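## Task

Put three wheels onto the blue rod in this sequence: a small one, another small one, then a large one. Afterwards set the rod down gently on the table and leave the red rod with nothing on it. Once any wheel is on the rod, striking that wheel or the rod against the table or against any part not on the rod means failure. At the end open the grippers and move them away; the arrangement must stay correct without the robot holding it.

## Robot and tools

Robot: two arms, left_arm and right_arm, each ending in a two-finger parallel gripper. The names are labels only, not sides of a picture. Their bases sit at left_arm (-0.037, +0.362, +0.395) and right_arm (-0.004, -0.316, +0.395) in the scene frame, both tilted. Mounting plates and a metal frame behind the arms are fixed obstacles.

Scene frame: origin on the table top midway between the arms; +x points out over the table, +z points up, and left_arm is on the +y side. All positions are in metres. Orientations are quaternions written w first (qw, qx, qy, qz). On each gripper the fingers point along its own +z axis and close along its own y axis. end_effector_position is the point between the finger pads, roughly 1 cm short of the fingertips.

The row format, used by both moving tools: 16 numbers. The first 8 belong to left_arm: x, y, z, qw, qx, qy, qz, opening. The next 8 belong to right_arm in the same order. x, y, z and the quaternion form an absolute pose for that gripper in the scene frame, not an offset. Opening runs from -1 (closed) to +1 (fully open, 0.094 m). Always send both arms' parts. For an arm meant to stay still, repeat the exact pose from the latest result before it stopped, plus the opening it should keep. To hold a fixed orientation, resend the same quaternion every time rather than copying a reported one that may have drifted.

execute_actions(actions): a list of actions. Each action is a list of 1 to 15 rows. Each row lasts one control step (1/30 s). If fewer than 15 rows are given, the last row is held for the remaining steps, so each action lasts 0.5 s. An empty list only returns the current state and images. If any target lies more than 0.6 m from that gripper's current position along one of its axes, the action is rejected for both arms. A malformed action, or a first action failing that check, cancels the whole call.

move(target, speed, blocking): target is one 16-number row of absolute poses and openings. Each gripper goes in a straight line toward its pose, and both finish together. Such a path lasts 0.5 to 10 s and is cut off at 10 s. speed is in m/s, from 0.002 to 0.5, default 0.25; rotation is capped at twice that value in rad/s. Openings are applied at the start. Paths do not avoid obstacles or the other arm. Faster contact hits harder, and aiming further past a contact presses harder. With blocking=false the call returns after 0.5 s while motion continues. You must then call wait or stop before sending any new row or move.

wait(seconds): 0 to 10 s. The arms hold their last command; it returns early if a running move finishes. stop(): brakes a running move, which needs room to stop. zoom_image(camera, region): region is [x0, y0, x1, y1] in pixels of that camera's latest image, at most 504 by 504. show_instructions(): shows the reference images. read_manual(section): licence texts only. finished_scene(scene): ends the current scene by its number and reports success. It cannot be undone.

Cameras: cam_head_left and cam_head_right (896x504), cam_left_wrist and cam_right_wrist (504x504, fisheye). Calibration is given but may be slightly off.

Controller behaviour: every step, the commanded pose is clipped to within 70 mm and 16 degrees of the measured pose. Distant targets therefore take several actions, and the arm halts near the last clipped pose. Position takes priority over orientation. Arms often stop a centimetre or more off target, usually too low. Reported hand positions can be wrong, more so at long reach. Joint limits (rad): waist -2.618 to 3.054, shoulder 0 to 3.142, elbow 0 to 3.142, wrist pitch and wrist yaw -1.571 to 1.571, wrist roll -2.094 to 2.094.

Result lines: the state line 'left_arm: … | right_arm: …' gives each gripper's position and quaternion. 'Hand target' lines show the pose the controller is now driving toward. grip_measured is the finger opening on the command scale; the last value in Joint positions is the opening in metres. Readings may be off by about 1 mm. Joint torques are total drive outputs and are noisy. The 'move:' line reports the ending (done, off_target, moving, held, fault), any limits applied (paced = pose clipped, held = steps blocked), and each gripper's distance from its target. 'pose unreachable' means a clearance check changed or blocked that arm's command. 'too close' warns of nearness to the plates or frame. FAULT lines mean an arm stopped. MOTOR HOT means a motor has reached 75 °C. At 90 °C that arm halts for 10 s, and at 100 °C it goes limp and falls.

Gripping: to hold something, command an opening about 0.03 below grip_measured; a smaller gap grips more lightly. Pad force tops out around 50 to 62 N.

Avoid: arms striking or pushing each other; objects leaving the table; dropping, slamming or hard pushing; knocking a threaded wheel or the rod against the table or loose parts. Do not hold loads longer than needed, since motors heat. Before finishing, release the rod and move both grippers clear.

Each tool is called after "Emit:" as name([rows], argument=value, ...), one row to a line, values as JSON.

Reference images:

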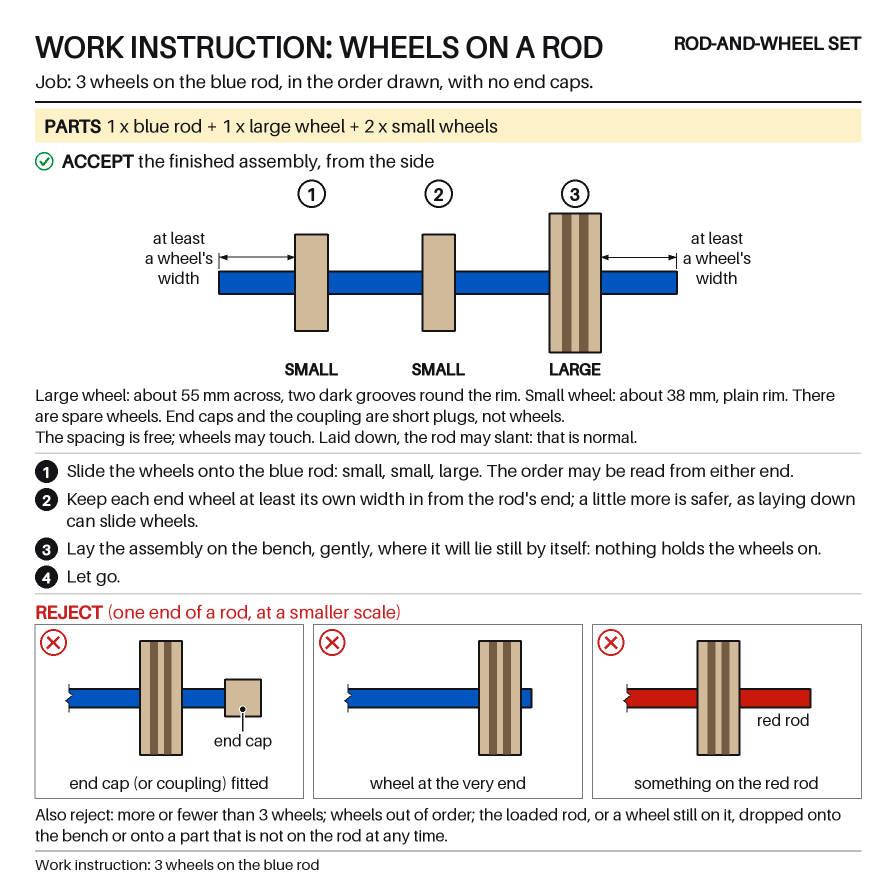

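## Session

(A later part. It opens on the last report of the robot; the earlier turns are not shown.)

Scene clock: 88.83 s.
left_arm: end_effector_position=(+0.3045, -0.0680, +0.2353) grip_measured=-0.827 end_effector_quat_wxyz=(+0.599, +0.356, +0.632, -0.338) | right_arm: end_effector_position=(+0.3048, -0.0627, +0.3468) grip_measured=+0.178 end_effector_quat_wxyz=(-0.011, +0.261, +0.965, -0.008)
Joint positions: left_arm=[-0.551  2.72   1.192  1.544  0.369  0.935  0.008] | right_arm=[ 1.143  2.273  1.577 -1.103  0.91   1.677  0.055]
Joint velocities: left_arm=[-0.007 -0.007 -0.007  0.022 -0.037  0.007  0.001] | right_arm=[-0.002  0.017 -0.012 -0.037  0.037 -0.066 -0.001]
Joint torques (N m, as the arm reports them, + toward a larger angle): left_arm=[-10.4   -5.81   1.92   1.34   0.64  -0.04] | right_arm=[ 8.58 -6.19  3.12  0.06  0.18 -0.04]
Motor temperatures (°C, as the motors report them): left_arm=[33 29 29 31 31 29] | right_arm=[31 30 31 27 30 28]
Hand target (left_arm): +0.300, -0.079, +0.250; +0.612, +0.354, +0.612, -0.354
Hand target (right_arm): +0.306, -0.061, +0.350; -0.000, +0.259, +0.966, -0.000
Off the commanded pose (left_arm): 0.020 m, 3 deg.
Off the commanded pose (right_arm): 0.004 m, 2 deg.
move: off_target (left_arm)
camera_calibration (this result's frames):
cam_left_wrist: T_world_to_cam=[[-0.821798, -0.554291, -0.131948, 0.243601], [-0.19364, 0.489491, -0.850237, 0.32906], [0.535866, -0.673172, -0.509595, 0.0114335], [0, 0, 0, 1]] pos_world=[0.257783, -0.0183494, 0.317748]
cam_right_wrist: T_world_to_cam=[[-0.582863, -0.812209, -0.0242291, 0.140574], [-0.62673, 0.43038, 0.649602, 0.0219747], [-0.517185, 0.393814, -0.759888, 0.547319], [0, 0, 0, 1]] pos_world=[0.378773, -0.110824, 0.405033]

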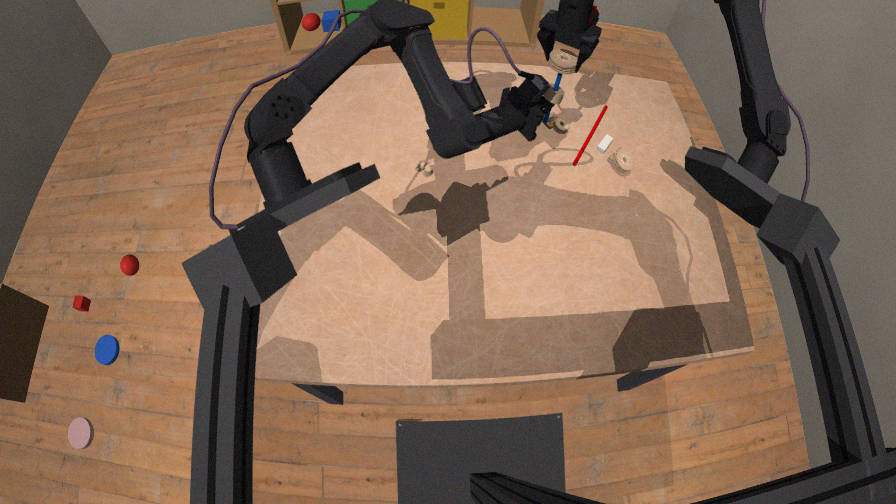

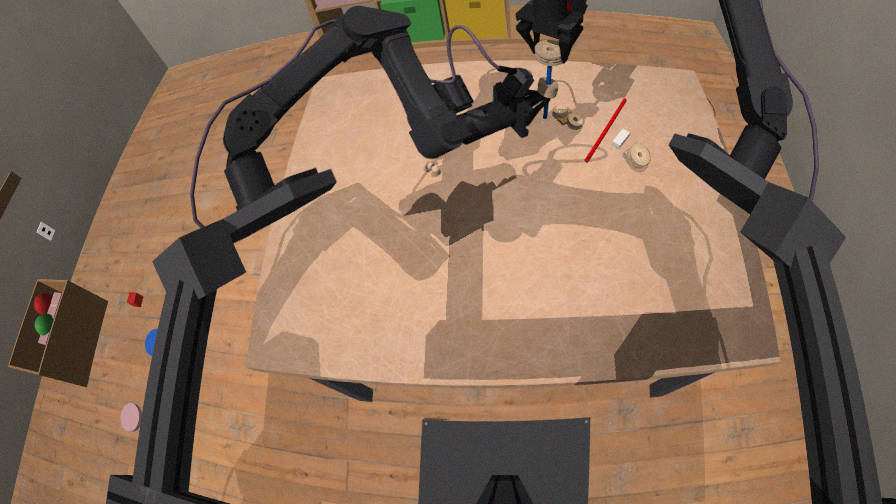

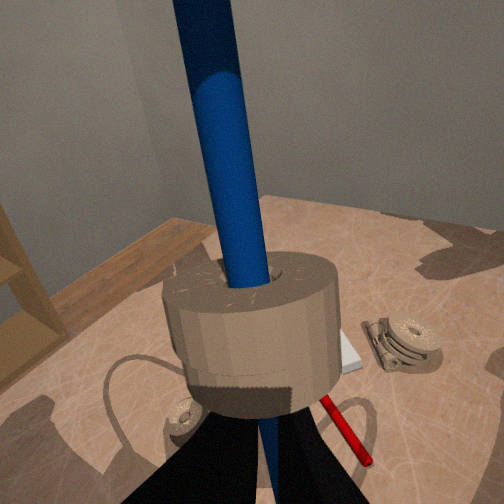

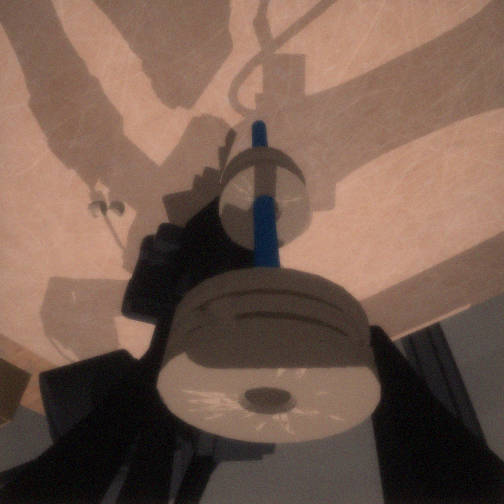

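Emit:
move(target=[0.30,-0.08,0.25,0.612,0.354,0.612,-0.354,-1, 0.306,-0.0605,0.303,0,0.259,0.966,0,0.05], speed=0.05)

Emit:
move(target=[0.30,-0.08,0.25,0.612,0.354,0.612,-0.354,-1, 0.306,-0.0605,0.303,0,0.259,0.966,0,0.4])

Emit:
move(target=[0.30,-0.08,0.25,0.612,0.354,0.612,-0.354,-1, 0.306,-0.0605,0.39,0,0.259,0.966,0,0.4], speed=0.15)

Emit:
move(target=[0.30,-0.08,0.25,0.612,0.354,0.612,-0.354,-1, 0.35,-0.30,0.3,0,0.259,0.966,0,0.4])

Emit:
move(target=[0.24,0.06,0.07,0.0755,0.498,0.863,-0.0436,-1, 0.35,-0.30,0.3,0,0.259,0.966,0,0.4], speed=0.2)

Scene clock: 90.53 s.
left_arm: end_effector_position=(+0.3047, -0.0678, +0.2344) grip_measured=-0.827 end_effector_quat_wxyz=(+0.597, +0.356, +0.634, -0.337) | right_arm: end_effector_position=(+0.3050, -0.0620, +0.3019) grip_measured=+0.178 end_effector_quat_wxyz=(-0.014, +0.263, +0.965, -0.003)
Joint positions: left_arm=[-0.551  2.72   1.192  1.542  0.365  0.934  0.008] | right_arm=[ 1.05   2.273  1.47  -0.865  0.917  1.523  0.055]
Joint velocities: left_arm=[-0.012 -0.012 -0.007 -0.007  0.007  0.022 -0.   ] | right_arm=[ 0.012  0.002 -0.002 -0.007  0.022 -0.095 -0.   ]
Joint torques (N m, as the arm reports them, + toward a larger angle): left_arm=[-10.34  -5.81   1.86   1.36   0.66  -0.03] | right_arm=[ 8.41 -5.89  2.7   0.03  0.25 -0.04]
Motor temperatures (°C, as the motors report them): left_arm=[33 29 29 31 31 29] | right_arm=[31 30 31 27 30 28]
Hand target (left_arm): +0.299, -0.079, +0.250; +0.612, +0.354, +0.612, -0.354
Hand target (right_arm): +0.306, -0.061, +0.303; -0.001, +0.259, +0.966, -0.001
Off the commanded pose (left_arm): 0.020 m, 4 deg.
Off the commanded pose (right_arm): 0.002 m, 2 deg.
move: off_target (left_arm)
camera_calibration (this result's frames):
cam_left_wrist: T_world_to_cam=[[-0.821304, -0.555166, -0.131341, 0.243327], [-0.197035, 0.492097, -0.847949, 0.328953], [0.535385, -0.670545, -0.513549, 0.0122624], [0, 0, 0, 1]] pos_world=[0.258096, -0.0185672, 0.317191]
cam_right_wrist: T_world_to_cam=[[-0.587161, -0.808889, -0.0306773, 0.143703], [-0.622058, 0.426645, 0.65652, 0.0471881], [-0.517963, 0.404566, -0.753685, 0.512124], [0, 0, 0, 1]] pos_world=[0.378992, -0.111081, 0.359409]

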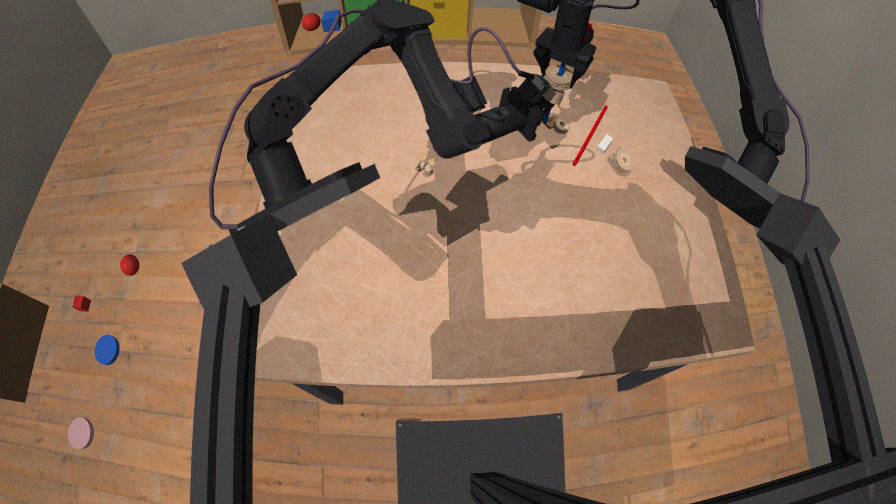

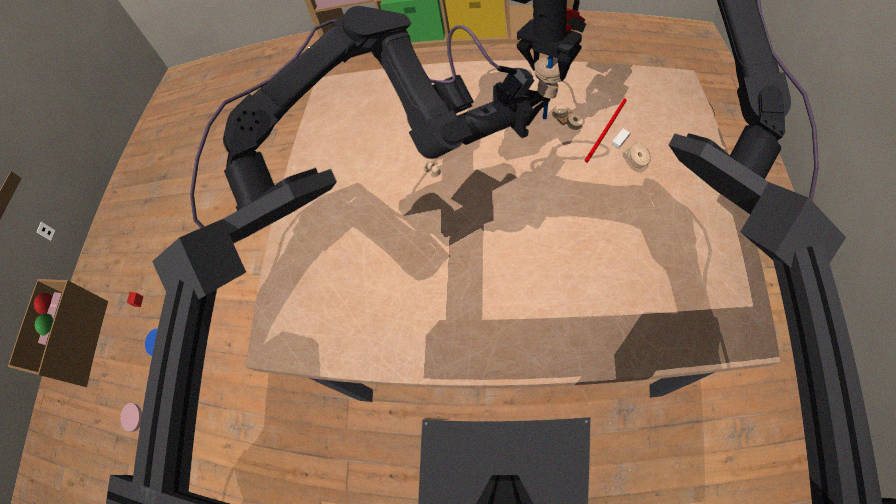

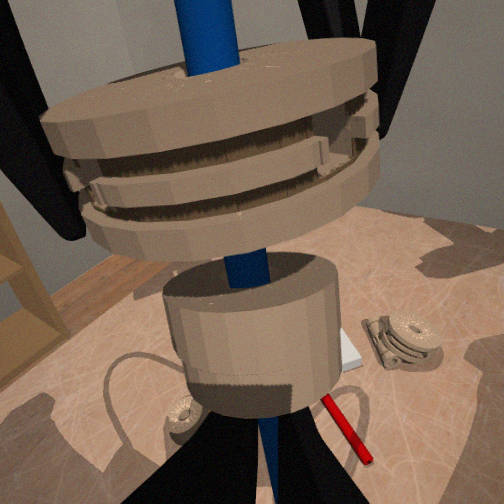

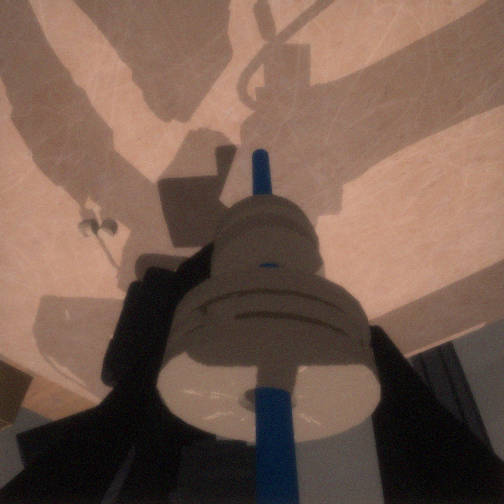

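Scene clock: 91.30 s.
left_arm: end_effector_position=(+0.3047, -0.0675, +0.2337) grip_measured=-0.827 end_effector_quat_wxyz=(+0.597, +0.357, +0.635, -0.337) | right_arm: end_effector_position=(+0.3081, -0.0630, +0.2994) grip_measured=+0.398 end_effector_quat_wxyz=(-0.011, +0.266, +0.964, -0.004)
Joint positions: left_arm=[-0.55   2.72   1.192  1.541  0.365  0.934  0.008] | right_arm=[ 1.043  2.273  1.47  -0.854  0.925  1.516  0.066]
Joint velocities: left_arm=[ 0.022 -0.017 -0.007  0.022 -0.037 -0.066  0.   ] | right_arm=[ 0.017 -0.012  0.002  0.095 -0.066  0.022 -0.   ]
Joint torques (N m, as the arm reports them, + toward a larger angle): left_arm=[-10.33  -5.77   1.88   1.38   0.63  -0.04] | right_arm=[ 9.1  -5.88  2.71 -0.01  0.17 -0.07]
Motor temperatures (°C, as the motors report them): left_arm=[33 29 29 31 31 29] | right_arm=[31 30 31 27 30 28]
Hand target (left_arm): +0.299, -0.079, +0.250; +0.612, +0.354, +0.612, -0.354
Hand target (right_arm): +0.306, -0.061, +0.303; -0.000, +0.259, +0.966, -0.000
Off the commanded pose (left_arm): 0.021 m, 4 deg.
Off the commanded pose (right_arm): 0.005 m, 2 deg.
move: off_target (left_arm)
camera_calibration (this result's frames):
cam_left_wrist: T_world_to_cam=[[-0.821652, -0.554732, -0.130995, 0.243499], [-0.197691, 0.492902, -0.847329, 0.328298], [0.534608, -0.670313, -0.51466, 0.012608], [0, 0, 0, 1]] pos_world=[0.258232, -0.0182911, 0.316563]
cam_right_wrist: T_world_to_cam=[[-0.592146, -0.805214, -0.0315188, 0.146636], [-0.623712, 0.433204, 0.650628, 0.0538819], [-0.510241, 0.404926, -0.758742, 0.511424], [0, 0, 0, 1]] pos_world=[0.381386, -0.112357, 0.357603]

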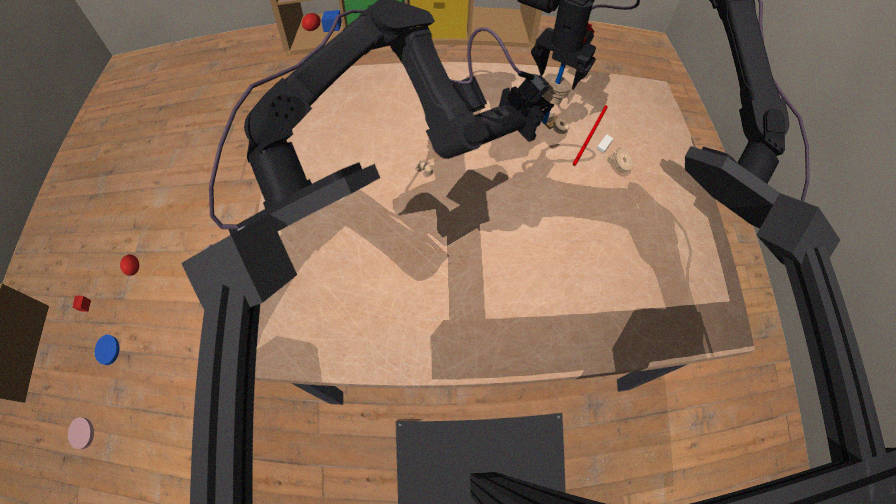

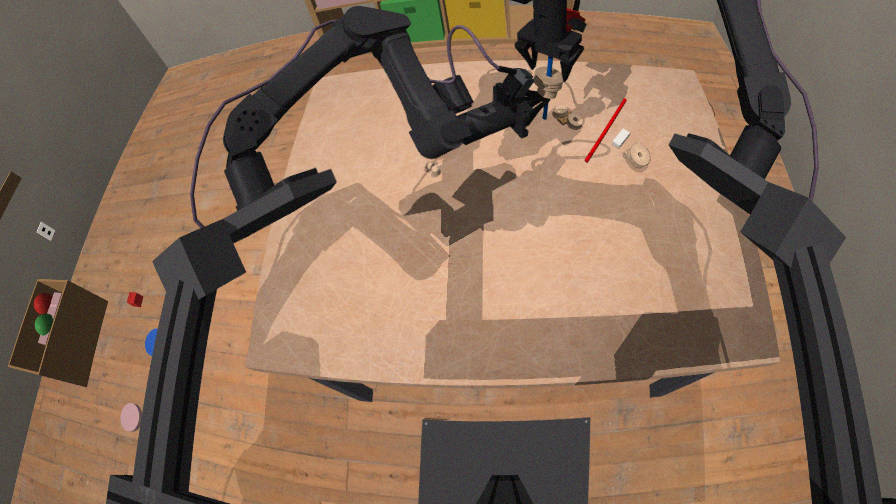

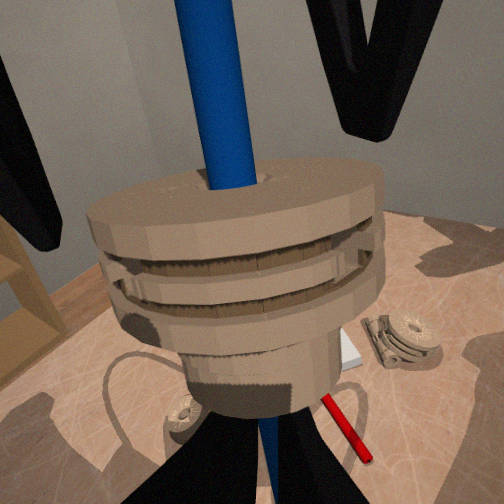

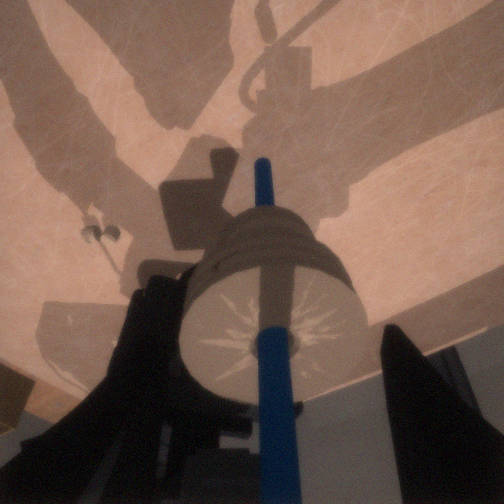

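Scene clock: 92.57 s.
left_arm: end_effector_position=(+0.3046, -0.0677, +0.2339) grip_measured=-0.827 end_effector_quat_wxyz=(+0.597, +0.357, +0.634, -0.338) | right_arm: end_effector_position=(+0.3069, -0.0642, +0.3811) grip_measured=+0.398 end_effector_quat_wxyz=(-0.000, +0.263, +0.965, -0.005)
Joint positions: left_arm=[-0.55   2.72   1.192  1.541  0.366  0.934  0.008] | right_arm=[ 1.213  2.273  1.657 -1.258  0.913  1.784  0.066]
Joint velocities: left_arm=[-0.022  0.002  0.002  0.022  0.007  0.007 -0.001] | right_arm=[-0.007  0.007  0.002 -0.007  0.022  0.007  0.   ]
Joint torques (N m, as the arm reports them, + toward a larger angle): left_arm=[-10.4   -5.81   1.84   1.38   0.66  -0.02] | right_arm=[ 9.06 -5.03  5.95 -0.36 -0.06  0.05]
Motor temperatures (°C, as the motors report them): left_arm=[33 29 29 31 31 29] | right_arm=[31 30 31 27 30 28]
Hand target (left_arm): +0.299, -0.079, +0.250; +0.612, +0.354, +0.612, -0.354
Hand target (right_arm): +0.306, -0.061, +0.390; +0.001, +0.259, +0.966, +0.000
Off the commanded pose (left_arm): 0.021 m, 4 deg.
Off the commanded pose (right_arm): 0.010 m, 1 deg.
move: off_target (left_arm)
camera_calibration (this result's frames):
cam_left_wrist: T_world_to_cam=[[-0.821863, -0.554434, -0.130933, 0.243431], [-0.197222, 0.49253, -0.847654, 0.328444], [0.534457, -0.670833, -0.514139, 0.0125712], [0, 0, 0, 1]] pos_world=[0.258125, -0.0183692, 0.316743]
cam_right_wrist: T_world_to_cam=[[-0.586379, -0.809216, -0.0364624, 0.147409], [-0.638771, 0.434252, 0.635135, 0.0111245], [-0.498128, 0.395721, -0.77154, 0.573788], [0, 0, 0, 1]] pos_world=[0.379363, -0.112605, 0.44101]

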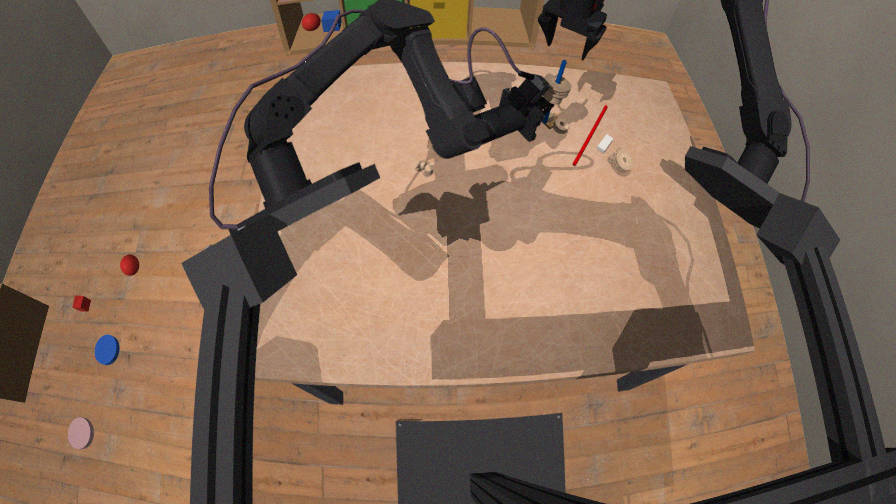

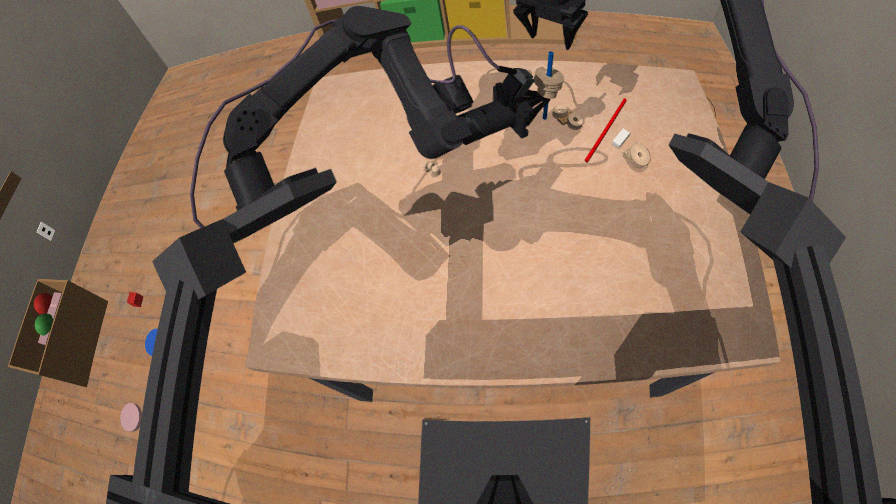

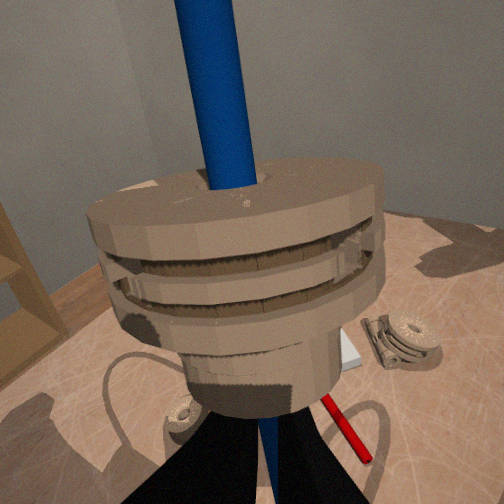

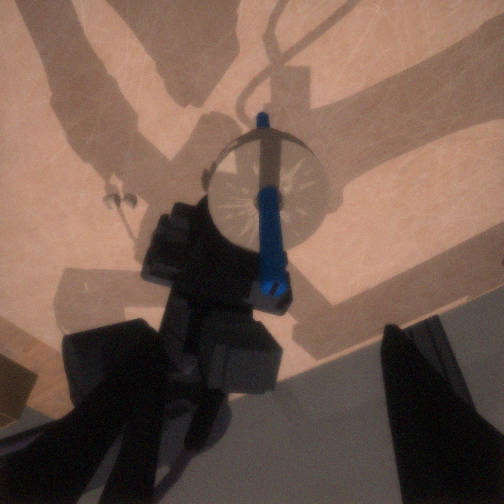

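Scene clock: 94.33 s.
left_arm: end_effector_position=(+0.3046, -0.0677, +0.2339) grip_measured=-0.827 end_effector_quat_wxyz=(+0.597, +0.357, +0.634, -0.338) | right_arm: end_effector_position=(+0.3506, -0.2971, +0.2965) grip_measured=+0.398 end_effector_quat_wxyz=(-0.009, +0.255, +0.967, -0.007)
Joint positions: left_arm=[-0.55   2.72   1.192  1.541  0.366  0.934  0.008] | right_arm=[ 0.642  1.443  0.981 -0.696  0.864  0.86   0.066]
Joint velocities: left_arm=[-0.012 -0.022  0.007 -0.051 -0.007 -0.022 -0.   ] | right_arm=[-0.002 -0.002  0.022  0.066 -0.051 -0.007 -0.   ]
Joint torques (N m, as the arm reports them, + toward a larger angle): left_arm=[-10.38  -5.79   1.91   1.38   0.66  -0.03] | right_arm=[ 4.01 -6.    2.79  0.03 -0.04 -0.05]
Motor temperatures (°C, as the motors report them): left_arm=[33 29 29 31 31 29] | right_arm=[31 30 31 27 30 28]
Hand target (left_arm): +0.299, -0.079, +0.250; +0.612, +0.354, +0.612, -0.354
Hand target (right_arm): +0.351, -0.297, +0.299; -0.004, +0.259, +0.966, +0.000
Off the commanded pose (left_arm): 0.021 m, 4 deg.
Off the commanded pose (right_arm): 0.005 m, 1 deg.
move: off_target (left_arm)
camera_calibration (this result's frames):
cam_left_wrist: T_world_to_cam=[[-0.821863, -0.554434, -0.130933, 0.243431], [-0.197222, 0.49253, -0.847654, 0.328444], [0.534457, -0.670833, -0.514139, 0.0125712], [0, 0, 0, 1]] pos_world=[0.258125, -0.0183692, 0.316743]
cam_right_wrist: T_world_to_cam=[[-0.573236, -0.818968, -0.0262862, -0.0291089], [-0.634214, 0.423148, 0.647084, 0.185457], [-0.518819, 0.387603, -0.761965, 0.624483], [0, 0, 0, 1]] pos_world=[0.424926, -0.344367, 0.355063]

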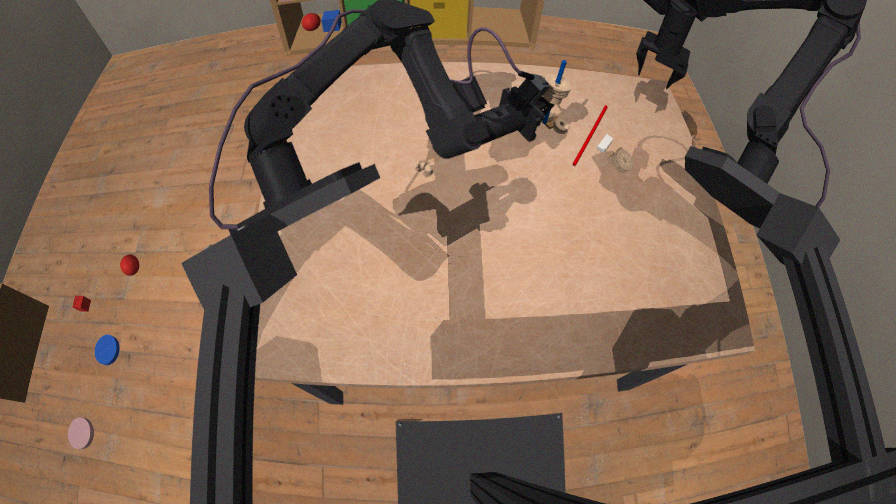

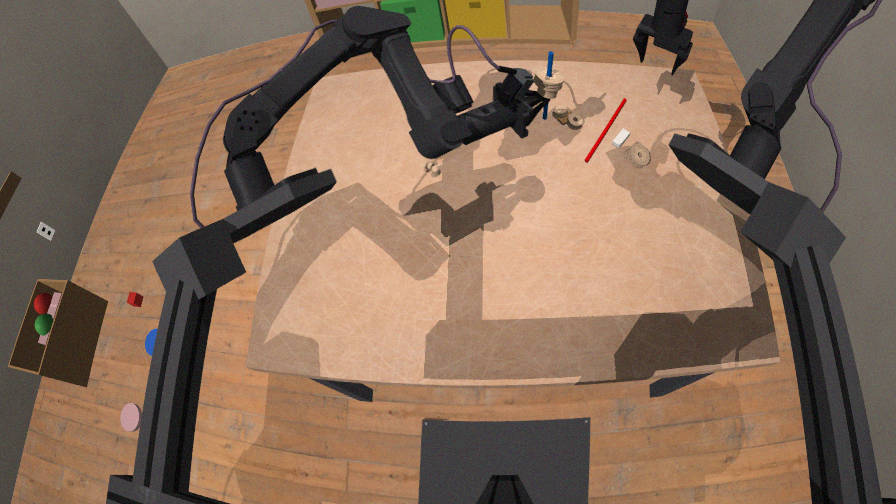

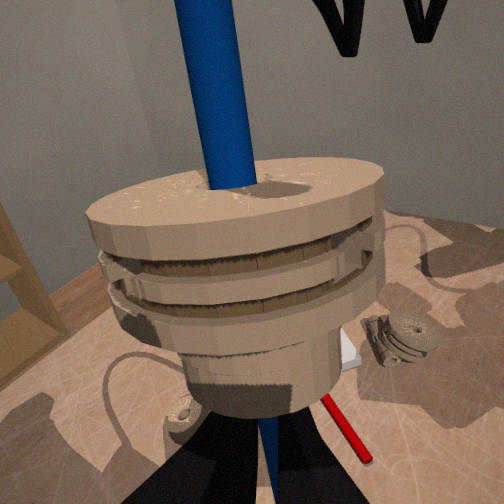

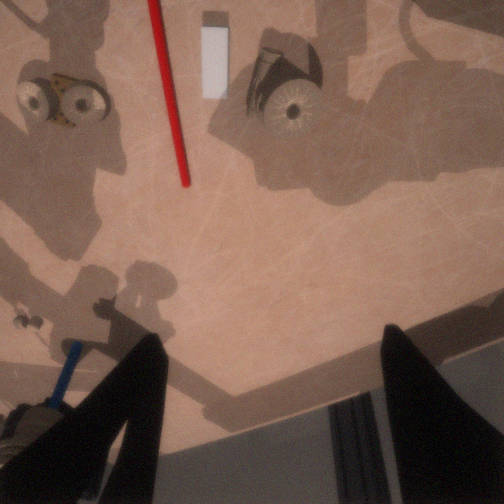

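Scene clock: 98.30 s.
left_arm: end_effector_position=(+0.2392, +0.0683, +0.0677) grip_measured=-0.827 end_effector_quat_wxyz=(+0.072, +0.499, +0.863, -0.036) | right_arm: end_effector_position=(+0.3492, -0.2985, +0.2973) grip_measured=+0.398 end_effector_quat_wxyz=(-0.007, +0.254, +0.967, -0.006)
Joint positions: left_arm=[-0.53   2.533  1.22   0.473 -0.707  0.795  0.008] | right_arm=[ 0.642  1.429  0.967 -0.687  0.864  0.85   0.066]
Joint velocities: left_arm=[-0.002 -0.022  0.007  0.007 -0.037  0.051  0.   ] | right_arm=[-0.012  0.007  0.007  0.007 -0.081 -0.037 -0.   ]
Joint torques (N m, as the arm reports them, + toward a larger angle): left_arm=[-8.79 -6.36  2.03  0.26  0.02 -0.09] | right_arm=[ 3.6  -6.23  2.73  0.04 -0.07 -0.05]
Motor temperatures (°C, as the motors report them): left_arm=[33 29 29 31 31 29] | right_arm=[31 30 31 27 30 28]
Hand target (left_arm): +0.242, +0.060, +0.070; +0.078, +0.497, +0.863, -0.040
Hand target (right_arm): +0.350, -0.300, +0.300; -0.000, +0.259, +0.966, -0.000
Off the commanded pose (left_arm): 0.009 m, 1 deg.
Off the commanded pose (right_arm): 0.003 m, 1 deg.
move: done
camera_calibration (this result's frames):
cam_left_wrist: T_world_to_cam=[[-0.916641, -0.390126, -0.0870153, 0.251764], [-0.39622, 0.858126, 0.326543, 0.0508188], [-0.0527227, 0.333799, -0.941169, 0.153958], [0, 0, 0, 1]] pos_world=[0.259029, 0.00321947, 0.150213]
cam_right_wrist: T_world_to_cam=[[-0.570654, -0.820591, -0.0313747, -0.0308797], [-0.638983, 0.419713, 0.644625, 0.185987], [-0.515806, 0.387906, -0.763855, 0.624433], [0, 0, 0, 1]] pos_world=[0.423307, -0.345622, 0.356116]

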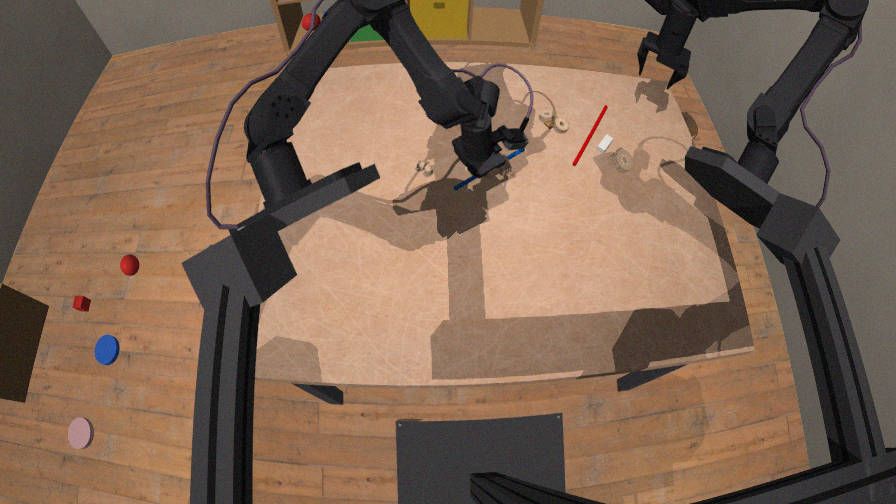

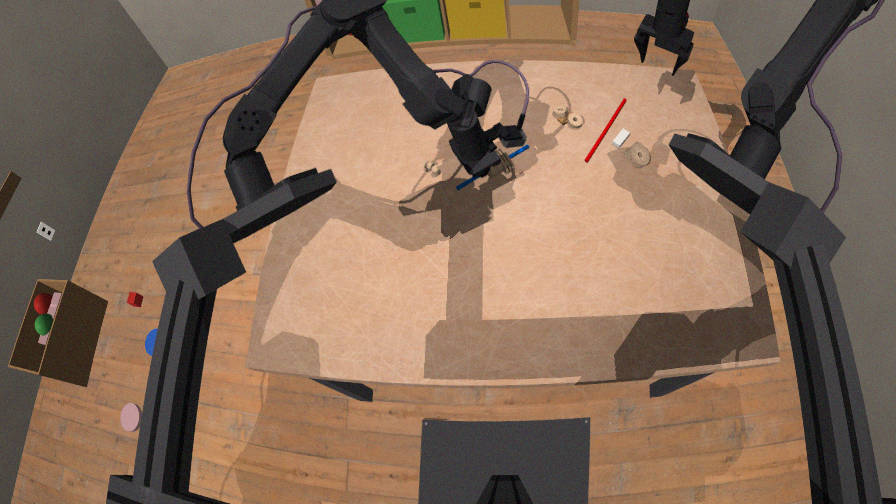

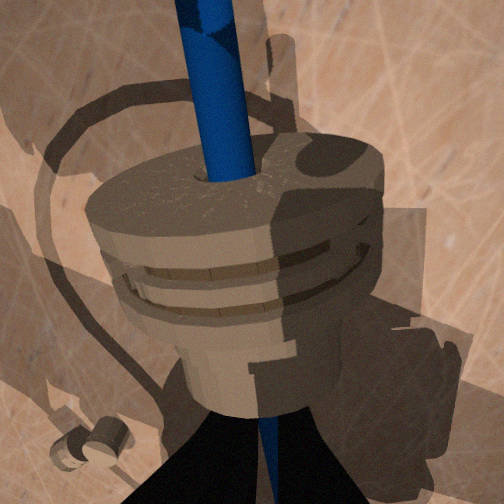

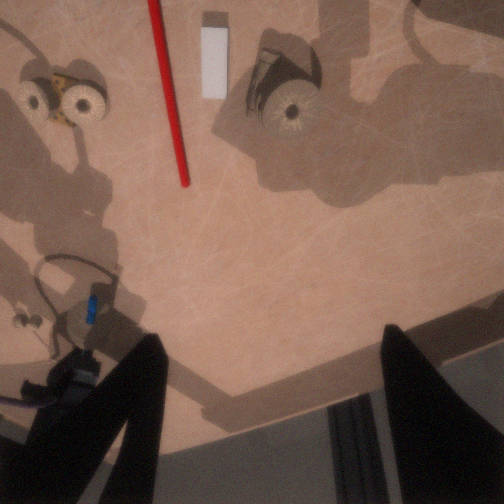

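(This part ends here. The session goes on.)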